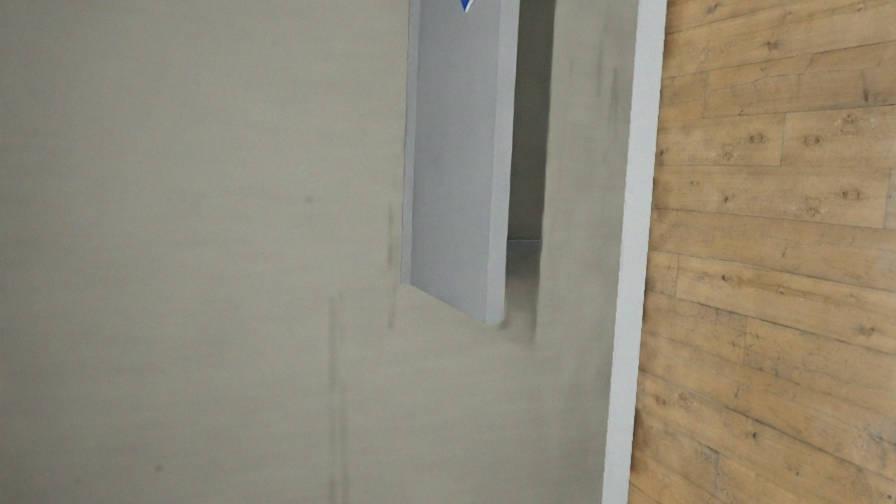

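>>> {"fn": "execute_actions", "kwargs": {"actions": [{"r1":{"base":{"translate_m":-0.72},"joints":{"lift_m":0.91}},"r2":{"base":{"translate_m":0.72},"joints":{"lift_m":0.91}}}], "cameras": []}}

>>> {"fn": "execute_actions", "kwargs": {"actions": [{"r1":{"base":{"translate_m":-0.22},"joints":{"wrist_yaw_rad":0,"wrist_pitch_rad":-0.89}},"r2":{"base":{"rotate_rad":1.46},"joints":{"wrist_yaw_rad":0,"wrist_pitch_rad":-0.89,"arm_m":0.2,"head_pan_rad":-1.57,"head_tilt_rad":-0.7}}}], "cameras": []}}

>>> {"fn": "execute_actions", "kwargs": {"actions": [{"r1":{"base":{"translate_m":-0.26},"joints":{"arm_m":0.28,"lift_m":0.89}},"r2":{"joints":{"arm_m":0.42,"lift_m":0.885}}}], "cameras": ["r1_head_camera","r2_head_camera"]}}

Scene clock: 146.83 s.
r1.base_odometry: x=-0.895 y=-1.040 heading=+0.710 (m, m, rad; r1's odometry frame)
r1.turned_by_wheels: +0.000 (rad since the last result)
r1.turned_by_imu: +0.002 (rad since the last result)
r1.base_tilt: forward=+1.1 right=-1.1 (deg)
r1.lidar_m: 2.34 2.36 1.72 1.66 1.72 2.05 1.96 0.82 1.06 1.02 1.06 0.75
r1.head_depth_mm: 2564 2782 3089 1075 789 679 - / 2558 2790 3078 1061 787 662 - / 2566 2791 3085 1048 784 641 - / 2558 2820 3074 1042 775 646 - / 2580 2806 3110 1038 776 635 - / 2569 2775 3046 1029 767 615 550 / 2577 2788 3013 1023 763 609 1150
r1.base_status: done
r1.joint_positions: lift_m=+0.910 arm_m=+0.005 wrist_yaw_rad=+2.619 wrist_pitch_rad=-0.477 wrist_roll_rad=+0.002 gripper_m=-0.004 head_pan_rad=-1.563 head_tilt_rad=-0.593
r1.joint_status: all done
r1.motor_effort: left_wheel=+2(3) right_wheel=-1(12) lift_m=+24(25) arm_m=-4(5) wrist_yaw_rad=+1(2) wrist_pitch_rad=+11(10) wrist_roll_rad=+0(0) gripper_m=-18(19) head_pan_rad=-4(3) head_tilt_rad=-2(3) (%)
r1.hand_pose: x=+0.0869 y=+0.0373 z=+0.9094 quat_wxyz=(+0.339, +0.707, -0.016, +0.620) (m; r1's base frame)
r1.wrist_depth_mm: - - - - - - - / - - - - - - - / - - - 166 - - - / - - - 151 - - - / - - - 139 - - - / - - 130 128 - - - / - - - 119 - - -
r2.base_odometry: x=-0.750 y=-2.414 heading=-1.903 (m, m, rad; r2's odometry frame)
r2.turned_by_wheels: +0.000 (rad since the last result)
r2.turned_by_imu: -0.001 (rad since the last result)
r2.base_tilt: forward=+0.0 right=+0.9 (deg)
r2.lidar_m: 0.87 0.94 1.40 2.12 2.29 3.39 3.40 3.38 2.66 2.44 1.12 0.88
r2.head_depth_mm: 691 740 796 859 902 707 566 / 699 750 808 875 919 710 567 / 706 759 820 886 932 710 569 / 719 771 830 903 945 713 585 / 728 780 844 917 970 712 587 / 737 793 854 933 1021 1112 624 / 746 803 870 947 1043 1154 1280
r2.base_status: done
r2.joint_positions: lift_m=+0.910 arm_m=+0.000 wrist_yaw_rad=+2.617 wrist_pitch_rad=-0.478 wrist_roll_rad=+0.018 gripper_m=+0.017 head_pan_rad=-0.007 head_tilt_rad=-0.407
r2.joint_status: all done
r2.motor_effort: left_wheel=-2(6) right_wheel=+1(10) lift_m=+44(46) arm_m=-4(3) wrist_yaw_rad=+1(2) wrist_pitch_rad=+12(12) wrist_roll_rad=+0(0) gripper_m=-18(19) head_pan_rad=+3(2) head_tilt_rad=+3(3) (%)
r2.hand_pose: x=+0.0871 y=+0.0421 z=+0.9093 quat_wxyz=(+0.340, +0.712, -0.019, +0.614) (m; r2's base frame)
r2.wrist_depth_mm: - - - - - 867 686 / - - - - - 886 695 / - - - - - 929 682 / - - - 150 - 475 475 / - - 138 139 - - 390 / - - 129 130 - - 361 / - - 123 122 - - 823
pictures: none
No camera images: the call's "cameras" was empty. Leave "cameras" out to get every camera's image.

Scene clock: 150.27 s.
r1.base_odometry: x=-1.062 y=-1.184 heading=+0.710 (m, m, rad; r1's odometry frame)
r1.turned_by_wheels: +0.000 (rad since the last result)
r1.turned_by_imu: +0.001 (rad since the last result)
r1.base_tilt: forward=+1.1 right=-1.1 (deg)
r1.lidar_m: 2.56 2.37 1.72 1.65 1.72 1.81 1.74 0.63 1.06 1.02 1.06 0.95
r1.head_depth_mm: 2579 2773 3053 1072 792 678 - / 2570 2764 3106 1062 785 663 - / 2595 2824 3118 1057 784 643 - / 2566 2793 3101 1039 778 638 - / 2580 2787 3060 1040 774 616 552 / 2561 2780 3094 1026 769 616 550 / 2539 2788 3103 1020 767 612 1146
r1.base_status: done
r1.joint_positions: lift_m=+0.910 arm_m=+0.005 wrist_yaw_rad=+0.002 wrist_pitch_rad=-0.903 wrist_roll_rad=+0.002 gripper_m=-0.004 head_pan_rad=-1.563 head_tilt_rad=-0.593
r1.joint_status: all done
r1.motor_effort: left_wheel=+2(1) right_wheel=-2(8) lift_m=+24(24) arm_m=-5(4) wrist_yaw_rad=-2(4) wrist_pitch_rad=+4(9) wrist_roll_rad=+0(0) gripper_m=-19(19) head_pan_rad=-3(3) head_tilt_rad=-3(3) (%)
r1.hand_pose: x=-0.0213 y=-0.2900 z=+0.8324 quat_wxyz=(+0.636, +0.309, -0.636, -0.309) (m; r1's base frame)
r1.wrist_depth_mm: 352 344 356 359 358 367 373 / 311 310 318 321 323 327 331 / 280 285 288 165 291 295 295 / 257 258 259 152 264 266 268 / - - 262 138 263 - 464 / 942 885 130 128 927 919 896 / 829 849 845 119 872 877 883
r2.base_odometry: x=-0.750 y=-2.414 heading=-0.443 (m, m, rad; r2's odometry frame)
r2.turned_by_wheels: +1.460 (rad since the last result)
r2.turned_by_imu: +1.466 (rad since the last result)
r2.base_tilt: forward=+0.0 right=+0.8 (deg)
r2.lidar_m: 2.12 2.20 2.98 3.41 3.57 2.73 2.63 1.25 0.91 0.87 0.90 1.23
r2.head_depth_mm: 711 800 880 - 648 1359 1164 / 712 801 879 - 658 1367 1164 / 715 805 882 - 633 1367 1172 / 715 806 920 842 652 1368 1171 / 717 810 924 846 672 1373 1175 / 721 812 927 1029 672 1378 1176 / 721 814 930 1089 1304 1385 1182
r2.base_status: done
r2.joint_positions: lift_m=+0.910 arm_m=+0.200 wrist_yaw_rad=+0.003 wrist_pitch_rad=-0.904 wrist_roll_rad=+0.018 gripper_m=+0.017 head_pan_rad=-1.563 head_tilt_rad=-0.691
r2.joint_status: all done
r2.motor_effort: left_wheel=-2(6) right_wheel=+1(6) lift_m=+45(44) arm_m=+4(3) wrist_yaw_rad=-3(4) wrist_pitch_rad=+6(11) wrist_roll_rad=+0(0) gripper_m=-19(19) head_pan_rad=-4(47) head_tilt_rad=-4(20) (%)
r2.hand_pose: x=-0.0212 y=-0.4842 z=+0.8323 quat_wxyz=(+0.631, +0.307, -0.641, -0.311) (m; r2's base frame)
r2.wrist_depth_mm: 498 327 334 339 348 353 362 / 558 296 302 307 313 318 326 / 269 273 276 279 283 290 296 / 247 251 249 150 262 266 271 / 229 233 138 139 244 245 250 / 215 216 129 130 219 229 232 / 201 203 123 122 209 215 215
pictures: none
No camera images: the call's "cameras" was empty. Leave "cameras" out to get every camera's image.

Scene clock: 154.17 s.
r1.base_odometry: x=-1.259 y=-1.353 heading=+0.710 (m, m, rad; r1's odometry frame)
r1.turned_by_wheels: +0.000 (rad since the last result)
r1.turned_by_imu: +0.001 (rad since the last result)
r1.base_tilt: forward=+1.1 right=-1.0 (deg)
r1.lidar_m: 2.83 2.36 1.72 1.66 1.72 1.53 1.48 1.53 0.45 1.02 1.06 1.20
r1.head_depth_mm: 2571 2848 3110 2690 - 608 619 / 2566 2802 3086 - 760 627 559 / 2573 2777 3051 - 731 622 557 / 2578 2832 3145 1095 723 619 554 / 2571 2834 3111 1030 772 618 553 / 2581 2710 3076 1030 770 614 1156 / 2539 2737 3086 1018 762 610 1147
r1.base_status: done
r1.joint_positions: lift_m=+0.890 arm_m=+0.280 wrist_yaw_rad=+0.000 wrist_pitch_rad=-0.904 wrist_roll_rad=+0.002 gripper_m=-0.004 head_pan_rad=-1.563 head_tilt_rad=-0.593
r1.joint_status: all done
r1.motor_effort: left_wheel=+2(1) right_wheel=-1(8) lift_m=+18(20) arm_m=+4(5) wrist_yaw_rad=-1(3) wrist_pitch_rad=+5(5) wrist_roll_rad=+0(0) gripper_m=-18(19) head_pan_rad=-3(3) head_tilt_rad=-3(3) (%)
r1.hand_pose: x=-0.0215 y=-0.5642 z=+0.8126 quat_wxyz=(+0.636, +0.309, -0.636, -0.309) (m; r1's base frame)
r1.wrist_depth_mm: 316 320 323 326 331 332 - / 287 286 288 291 295 296 305 / 257 258 261 166 266 268 269 / 236 237 236 152 239 243 244 / 217 217 218 138 223 222 224 / 199 200 130 128 204 204 206 / 187 186 184 119 187 191 193
r2.base_odometry: x=-0.750 y=-2.414 heading=-0.443 (m, m, rad; r2's odometry frame)
r2.turned_by_wheels: +0.000 (rad since the last result)
r2.turned_by_imu: -0.001 (rad since the last result)
r2.base_tilt: forward=+0.0 right=+0.9 (deg)
r2.lidar_m: 2.12 2.21 2.98 3.42 3.55 2.73 2.62 1.25 0.91 0.87 0.91 1.23
r2.head_depth_mm: 711 801 894 - 666 1359 1166 / 712 788 952 836 667 1371 1165 / 715 788 - 807 669 1368 1171 / 717 807 921 812 672 1372 1173 / 718 807 923 843 673 1378 1172 / 719 809 926 1032 674 1377 1180 / 721 813 929 1085 1299 1384 1176
r2.base_status: not commanded
r2.joint_positions: lift_m=+0.885 arm_m=+0.420 wrist_yaw_rad=+0.002 wrist_pitch_rad=-0.905 wrist_roll_rad=+0.018 gripper_m=+0.017 head_pan_rad=-1.563 head_tilt_rad=-0.691
r2.joint_status: all done
r2.motor_effort: left_wheel=-2(1) right_wheel=+1(1) lift_m=+34(36) arm_m=+4(8) wrist_yaw_rad=-2(3) wrist_pitch_rad=+7(6) wrist_roll_rad=+0(0) gripper_m=-19(19) head_pan_rad=-4(3) head_tilt_rad=-4(4) (%)
r2.hand_pose: x=-0.0213 y=-0.7039 z=+0.8074 quat_wxyz=(+0.631, +0.307, -0.641, -0.312) (m; r2's base frame)
r2.wrist_depth_mm: 249 250 250 248 247 245 243 / 260 264 263 268 268 272 273 / 238 241 245 250 254 257 263 / 219 222 221 150 234 238 240 / 204 206 138 139 216 220 222 / 190 192 129 130 195 203 205 / 179 181 124 122 187 191 192
pictures: r1_head_camera (sideways: a quarter turn clockwise sets it upright), r2_head_camera (sideways: a quarter turn clockwise sets it upright)
Images, in order (width x height): r1_head_camera 896x504, r2_head_camera 896x504.

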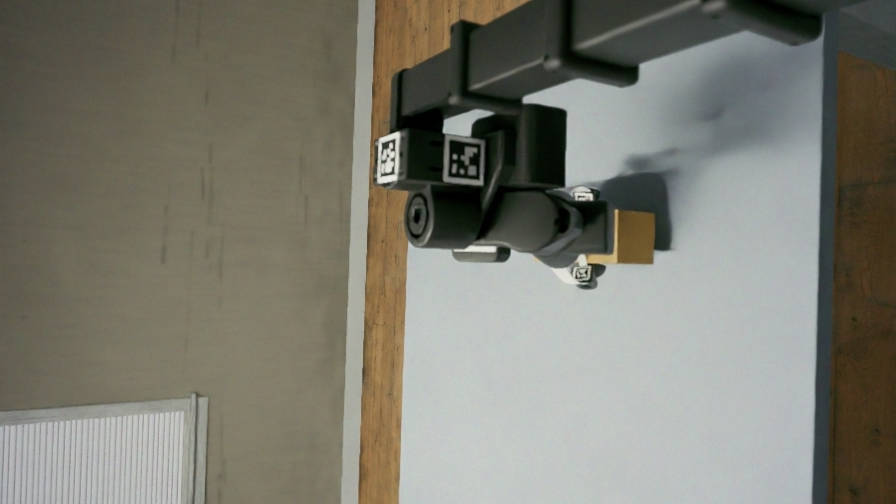

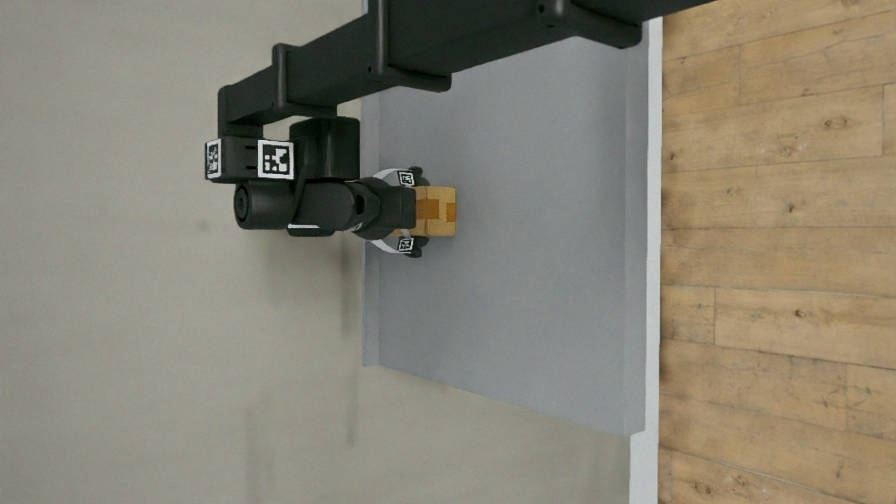

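>>> {"fn": "execute_actions", "kwargs": {"actions": [{"r1":{"joints":{"lift_m":0.864}},"r2":{"joints":{"lift_m":0.866}}}], "cameras": []}}

>>> {"fn": "execute_actions", "kwargs": {"actions": [{"r1":{"joints":{"gripper_m":0.11}},"r2":{"joints":{"gripper_m":0.11}}}], "cameras": []}}

>>> {"fn": "execute_actions", "kwargs": {"actions": [{"r1":{"joints":{"lift_m":0.93,"arm_m":0.08}},"r2":{"joints":{"lift_m":0.93,"arm_m":0.22}}}], "cameras": []}}

>>> {"fn": "execute_actions", "kwargs": {"actions": [{"r1":{"base":{"translate_m":0.3},"joints":{"wrist_yaw_rad":1.57,"arm_m":0.005,"head_pan_rad":-2.0}},"r2":{"joints":{"wrist_yaw_rad":1.57,"arm_m":0.0}}}], "cameras": ["r1_nav_camera","r2_head_camera"]}}

Scene clock: 156.37 s.
r1.base_odometry: x=-1.259 y=-1.353 heading=+0.710 (m, m, rad; r1's odometry frame)
r1.turned_by_wheels: +0.000 (rad since the last result)
r1.turned_by_imu: +0.001 (rad since the last result)
r1.base_tilt: forward=+1.1 right=-1.0 (deg)
r1.lidar_m: 2.82 2.36 1.72 1.65 1.71 1.54 1.48 1.53 0.45 1.02 1.06 1.20
r1.head_depth_mm: 2539 2790 3097 2594 - - 648 / 2557 2818 3051 2845 736 624 560 / 2581 2827 3133 2935 - 623 556 / 2558 2764 3112 1097 820 619 552 / 2582 2768 3094 1030 771 615 553 / 2530 2780 3086 1034 771 612 1149 / 2563 2810 3030 1020 763 610 1146
r1.base_status: not commanded
r1.joint_positions: lift_m=+0.864 arm_m=+0.280 wrist_yaw_rad=+0.000 wrist_pitch_rad=-0.904 wrist_roll_rad=+0.002 gripper_m=-0.004 head_pan_rad=-1.563 head_tilt_rad=-0.593
r1.joint_status: all done
r1.motor_effort: left_wheel=+2(2) right_wheel=-1(1) lift_m=+17(15) arm_m=+4(3) wrist_yaw_rad=-1(1) wrist_pitch_rad=+4(5) wrist_roll_rad=+0(0) gripper_m=-19(19) head_pan_rad=-3(3) head_tilt_rad=-3(3) (%)
r1.hand_pose: x=-0.0215 y=-0.5642 z=+0.7866 quat_wxyz=(+0.636, +0.309, -0.636, -0.309) (m; r1's base frame)
r1.wrist_depth_mm: 278 281 286 289 288 290 294 / 248 251 253 257 259 259 262 / 226 227 229 165 233 235 237 / 205 207 209 151 211 213 214 / 190 190 191 139 194 196 198 / 176 176 130 128 180 181 182 / 163 164 162 119 164 168 169
r2.base_odometry: x=-0.750 y=-2.414 heading=-0.443 (m, m, rad; r2's odometry frame)
r2.turned_by_wheels: +0.000 (rad since the last result)
r2.turned_by_imu: +0.000 (rad since the last result)
r2.base_tilt: forward=+0.0 right=+0.8 (deg)
r2.lidar_m: 2.12 2.20 2.98 3.41 3.54 2.73 2.63 1.25 0.91 0.87 0.91 1.23
r2.head_depth_mm: 711 800 896 - - 1331 1159 / 712 801 - 821 666 1368 1167 / 715 790 - 802 667 1364 1166 / 716 807 921 811 671 1369 1169 / 720 808 922 844 673 1378 1172 / 720 810 928 1030 674 1376 1177 / 722 811 929 1084 1302 1381 1180
r2.base_status: not commanded
r2.joint_positions: lift_m=+0.866 arm_m=+0.420 wrist_yaw_rad=+0.002 wrist_pitch_rad=-0.905 wrist_roll_rad=+0.018 gripper_m=+0.017 head_pan_rad=-1.563 head_tilt_rad=-0.691
r2.joint_status: all done
r2.motor_effort: left_wheel=-1(2) right_wheel=+2(1) lift_m=+34(36) arm_m=+4(4) wrist_yaw_rad=-3(2) wrist_pitch_rad=+6(6) wrist_roll_rad=+0(0) gripper_m=-19(19) head_pan_rad=-3(4) head_tilt_rad=-4(4) (%)
r2.hand_pose: x=-0.0213 y=-0.7039 z=+0.7884 quat_wxyz=(+0.631, +0.307, -0.641, -0.312) (m; r2's base frame)
r2.wrist_depth_mm: 240 239 238 240 241 243 243 / 236 239 243 248 253 257 258 / 216 219 223 226 230 235 238 / 200 202 200 150 211 215 218 / 186 188 137 139 197 199 201 / 174 174 129 130 177 184 187 / 163 164 124 122 169 172 174
pictures: none
No camera images: the call's "cameras" was empty. Leave "cameras" out to get every camera's image.

Scene clock: 158.00 s.
r1.base_odometry: x=-1.259 y=-1.353 heading=+0.710 (m, m, rad; r1's odometry frame)
r1.turned_by_wheels: +0.000 (rad since the last result)
r1.turned_by_imu: +0.000 (rad since the last result)
r1.base_tilt: forward=+1.1 right=-1.0 (deg)
r1.lidar_m: 2.82 2.36 1.72 1.65 1.71 1.54 1.48 1.54 0.45 1.02 1.06 1.20
r1.head_depth_mm: 2560 2807 3102 2622 - - 649 / 2557 2799 3090 2832 730 625 560 / 2576 2796 3126 2989 - 621 556 / 2602 2798 3068 1096 809 619 555 / 2572 2804 3126 1039 775 619 553 / 2583 2752 3013 1026 769 614 1145 / 2548 2737 3049 1021 767 611 1149
r1.base_status: not commanded
r1.joint_positions: lift_m=+0.864 arm_m=+0.280 wrist_yaw_rad=+0.000 wrist_pitch_rad=-0.902 wrist_roll_rad=+0.002 gripper_m=+0.110 head_pan_rad=-1.563 head_tilt_rad=-0.593
r1.joint_status: all done
r1.motor_effort: left_wheel=+2(2) right_wheel=-1(2) lift_m=+18(18) arm_m=+4(4) wrist_yaw_rad=-1(1) wrist_pitch_rad=+4(5) wrist_roll_rad=+0(0) gripper_m=+0(80) head_pan_rad=-3(4) head_tilt_rad=-2(3) (%)
r1.hand_pose: x=-0.0215 y=-0.5647 z=+0.7869 quat_wxyz=(+0.636, +0.308, -0.637, -0.309) (m; r1's base frame)
r1.wrist_depth_mm: 282 284 285 288 289 294 297 / 252 254 255 258 258 262 264 / 226 227 230 168 231 236 239 / 207 208 209 153 213 214 217 / 190 191 191 139 194 196 197 / 177 178 174 129 177 181 181 / 166 164 163 120 165 167 169
r2.base_odometry: x=-0.750 y=-2.414 heading=-0.443 (m, m, rad; r2's odometry frame)
r2.turned_by_wheels: +0.000 (rad since the last result)
r2.turned_by_imu: +0.000 (rad since the last result)
r2.base_tilt: forward=+0.0 right=+0.9 (deg)
r2.lidar_m: 2.12 2.20 2.98 3.42 3.55 2.73 2.63 1.24 0.91 0.87 0.90 1.23
r2.head_depth_mm: 709 800 895 - - 1326 1163 / 713 801 - 836 668 1364 1167 / 714 790 - 804 669 1367 1170 / 717 805 923 808 672 1372 1178 / 717 809 923 843 672 1378 1170 / 722 813 926 1033 676 1368 1173 / 722 814 930 1084 1300 1377 1183
r2.base_status: not commanded
r2.joint_positions: lift_m=+0.866 arm_m=+0.420 wrist_yaw_rad=+0.002 wrist_pitch_rad=-0.904 wrist_roll_rad=+0.018 gripper_m=+0.110 head_pan_rad=-1.563 head_tilt_rad=-0.691
r2.joint_status: all done
r2.motor_effort: left_wheel=-1(2) right_wheel=+1(1) lift_m=+35(34) arm_m=+5(4) wrist_yaw_rad=-2(2) wrist_pitch_rad=+6(6) wrist_roll_rad=+0(0) gripper_m=+0(81) head_pan_rad=-4(3) head_tilt_rad=-4(3) (%)
r2.hand_pose: x=-0.0213 y=-0.7042 z=+0.7886 quat_wxyz=(+0.631, +0.307, -0.641, -0.311) (m; r2's base frame)
r2.wrist_depth_mm: 240 239 239 240 242 243 242 / 236 240 244 249 253 257 257 / 216 221 223 227 231 234 239 / 200 202 202 153 211 216 219 / 186 190 164 141 198 200 202 / 174 172 134 131 178 186 187 / - 164 125 123 170 171 175
pictures: none
No camera images: the call's "cameras" was empty. Leave "cameras" out to get every camera's image.

Scene clock: 160.70 s.
r1.base_odometry: x=-1.259 y=-1.353 heading=+0.710 (m, m, rad; r1's odometry frame)
r1.turned_by_wheels: +0.000 (rad since the last result)
r1.turned_by_imu: +0.001 (rad since the last result)
r1.base_tilt: forward=+1.1 right=-1.0 (deg)
r1.lidar_m: 2.82 2.36 1.72 1.65 1.72 1.54 1.48 1.54 0.45 1.02 1.06 1.20
r1.head_depth_mm: 2550 2829 3044 2581 - - 651 / 2573 2823 3081 1067 - - 1191 / 2522 2789 3102 1056 - - 1178 / 2616 2753 3069 1044 836 636 1151 / 2566 2870 3079 1035 773 634 1164 / 2604 2736 3012 1027 770 612 1147 / 2588 2746 3023 1022 760 608 1144
r1.base_status: not commanded
r1.joint_positions: lift_m=+0.930 arm_m=+0.080 wrist_yaw_rad=+0.000 wrist_pitch_rad=-0.901 wrist_roll_rad=+0.002 gripper_m=+0.110 head_pan_rad=-1.563 head_tilt_rad=-0.593
r1.joint_status: all done
r1.motor_effort: left_wheel=+2(2) right_wheel=-1(1) lift_m=+24(27) arm_m=-6(5) wrist_yaw_rad=-1(1) wrist_pitch_rad=+4(4) wrist_roll_rad=+0(0) gripper_m=+0(1) head_pan_rad=-3(3) head_tilt_rad=-3(4) (%)
r1.hand_pose: x=-0.0215 y=-0.3654 z=+0.8526 quat_wxyz=(+0.636, +0.308, -0.637, -0.309) (m; r1's base frame)
r1.wrist_depth_mm: 377 382 383 373 391 398 - / 335 341 342 287 350 353 - / 307 307 311 298 314 317 333 / 281 281 281 286 288 291 293 / 257 259 261 262 263 265 267 / 240 243 239 240 243 245 246 / 871 854 878 883 867 881 868
r2.base_odometry: x=-0.750 y=-2.414 heading=-0.443 (m, m, rad; r2's odometry frame)
r2.turned_by_wheels: +0.000 (rad since the last result)
r2.turned_by_imu: +0.000 (rad since the last result)
r2.base_tilt: forward=+0.0 right=+0.9 (deg)
r2.lidar_m: 2.12 2.19 2.97 3.42 3.54 2.73 2.63 1.25 0.91 0.87 0.90 1.23
r2.head_depth_mm: 711 801 - 803 666 1357 1169 / 713 802 - - 667 1365 1168 / 716 805 - - 669 1366 1170 / 718 804 911 871 671 1369 1167 / 720 808 924 844 673 1377 1169 / 721 810 930 1030 676 1381 1173 / 722 812 930 1085 1304 1382 1182
r2.base_status: not commanded
r2.joint_positions: lift_m=+0.930 arm_m=+0.220 wrist_yaw_rad=+0.002 wrist_pitch_rad=-0.903 wrist_roll_rad=+0.018 gripper_m=+0.110 head_pan_rad=-1.563 head_tilt_rad=-0.691
r2.joint_status: all done
r2.motor_effort: left_wheel=-2(2) right_wheel=+1(2) lift_m=+43(44) arm_m=-4(3) wrist_yaw_rad=-2(2) wrist_pitch_rad=+5(6) wrist_roll_rad=+0(0) gripper_m=+0(0) head_pan_rad=-4(4) head_tilt_rad=-4(4) (%)
r2.hand_pose: x=-0.0213 y=-0.5052 z=+0.8525 quat_wxyz=(+0.631, +0.306, -0.641, -0.311) (m; r2's base frame)
r2.wrist_depth_mm: 479 357 363 303 380 387 395 / 558 324 329 275 342 347 356 / 480 296 299 301 311 317 322 / 272 271 278 281 287 290 295 / 251 256 256 259 266 269 271 / 233 231 239 242 242 251 252 / 218 221 223 227 230 231 235
pictures: none
No camera images: the call's "cameras" was empty. Leave "cameras" out to get every camera's image.

Scene clock: 164.77 s.
r1.base_odometry: x=-1.031 y=-1.158 heading=+0.710 (m, m, rad; r1's odometry frame)
r1.turned_by_wheels: +0.000 (rad since the last result)
r1.turned_by_imu: +0.002 (rad since the last result)
r1.base_tilt: forward=+1.1 right=-1.1 (deg)
r1.lidar_m: 2.52 2.37 1.72 1.66 1.71 1.85 1.78 0.66 1.06 1.02 1.06 0.92
r1.head_depth_mm: 2201 2317 2438 2428 794 - - / 2511 2654 2788 2521 817 - - / 2888 3114 3281 1058 780 - - / 2874 3054 3263 1049 785 - - / 2673 2913 3197 1034 803 - - / 2577 2864 3063 1027 767 - - / 2472 2712 2949 1016 761 647 -
r1.base_status: done
r1.joint_positions: lift_m=+0.930 arm_m=+0.005 wrist_yaw_rad=+1.568 wrist_pitch_rad=-0.901 wrist_roll_rad=+0.002 gripper_m=+0.110 head_pan_rad=-1.993 head_tilt_rad=-0.593
r1.joint_status: all done
r1.motor_effort: left_wheel=+2(5) right_wheel=-2(5) lift_m=+24(24) arm_m=-5(3) wrist_yaw_rad=+2(4) wrist_pitch_rad=+4(4) wrist_roll_rad=+0(0) gripper_m=+1(1) head_pan_rad=-3(30) head_tilt_rad=-3(3) (%)
r1.hand_pose: x=+0.1188 y=-0.1509 z=+0.8526 quat_wxyz=(+0.668, +0.668, -0.234, +0.230) (m; r1's base frame)
r1.wrist_depth_mm: - - - - - 401 404 / - - - - - 365 358 / - - - - - 330 322 / - - - - - - 291 / - - - - - - 267 / 915 935 955 956 939 959 246 / 866 862 880 877 888 888 232
r2.base_odometry: x=-0.750 y=-2.414 heading=-0.443 (m, m, rad; r2's odometry frame)
r2.turned_by_wheels: +0.000 (rad since the last result)
r2.turned_by_imu: -0.001 (rad since the last result)
r2.base_tilt: forward=+0.0 right=+0.9 (deg)
r2.lidar_m: 2.12 2.20 2.98 3.42 3.56 2.72 2.62 1.25 0.91 0.87 0.90 1.23
r2.head_depth_mm: 712 801 914 833 - - 1127 / 714 801 916 833 708 - - / 715 803 919 809 711 - - / 717 808 922 819 673 1373 - / 717 810 926 845 673 1389 - / 718 809 930 1031 675 1413 - / 721 812 930 1083 1306 1378 1183
r2.base_status: not commanded
r2.joint_positions: lift_m=+0.930 arm_m=+0.000 wrist_yaw_rad=+1.568 wrist_pitch_rad=-0.902 wrist_roll_rad=+0.018 gripper_m=+0.110 head_pan_rad=-1.563 head_tilt_rad=-0.691
r2.joint_status: all done
r2.motor_effort: left_wheel=-2(1) right_wheel=+1(1) lift_m=+44(43) arm_m=-4(3) wrist_yaw_rad=+1(2) wrist_pitch_rad=+5(5) wrist_roll_rad=+0(0) gripper_m=+0(0) head_pan_rad=-4(5) head_tilt_rad=-3(4) (%)
r2.hand_pose: x=+0.1185 y=-0.1460 z=+0.8525 quat_wxyz=(+0.667, +0.669, -0.239, +0.225) (m; r2's base frame)
r2.wrist_depth_mm: - - - - - - 846 / - - - - - - 817 / - - - - - - 823 / - - - - - - 817 / - - - - - - 304 / 942 924 964 955 943 - 813 / 870 880 890 905 927 924 811
pictures: r1_nav_camera (sideways: a quarter turn counterclockwise sets it upright), r2_head_camera (sideways: a quarter turn clockwise sets it upright)
Images, in order (width x height): r1_nav_camera 672x504, r2_head_camera 896x504.

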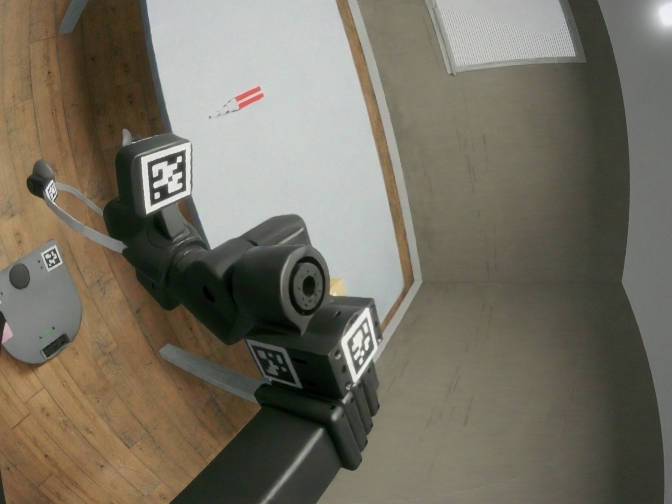

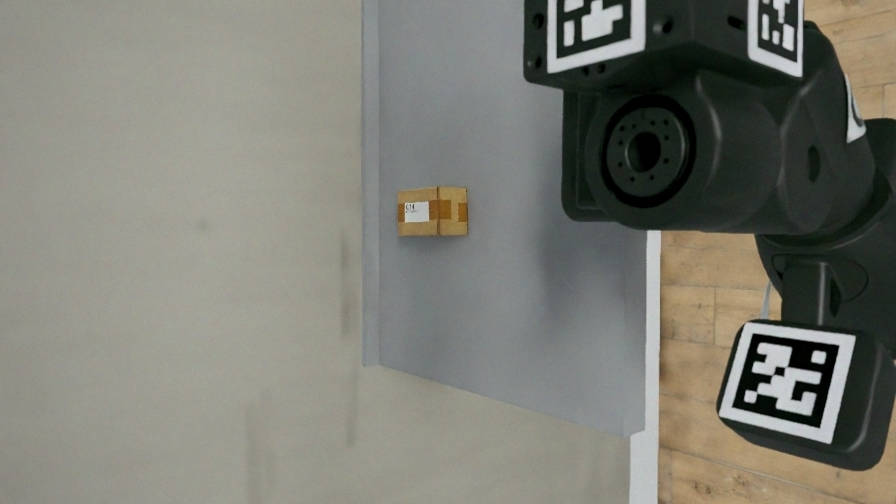

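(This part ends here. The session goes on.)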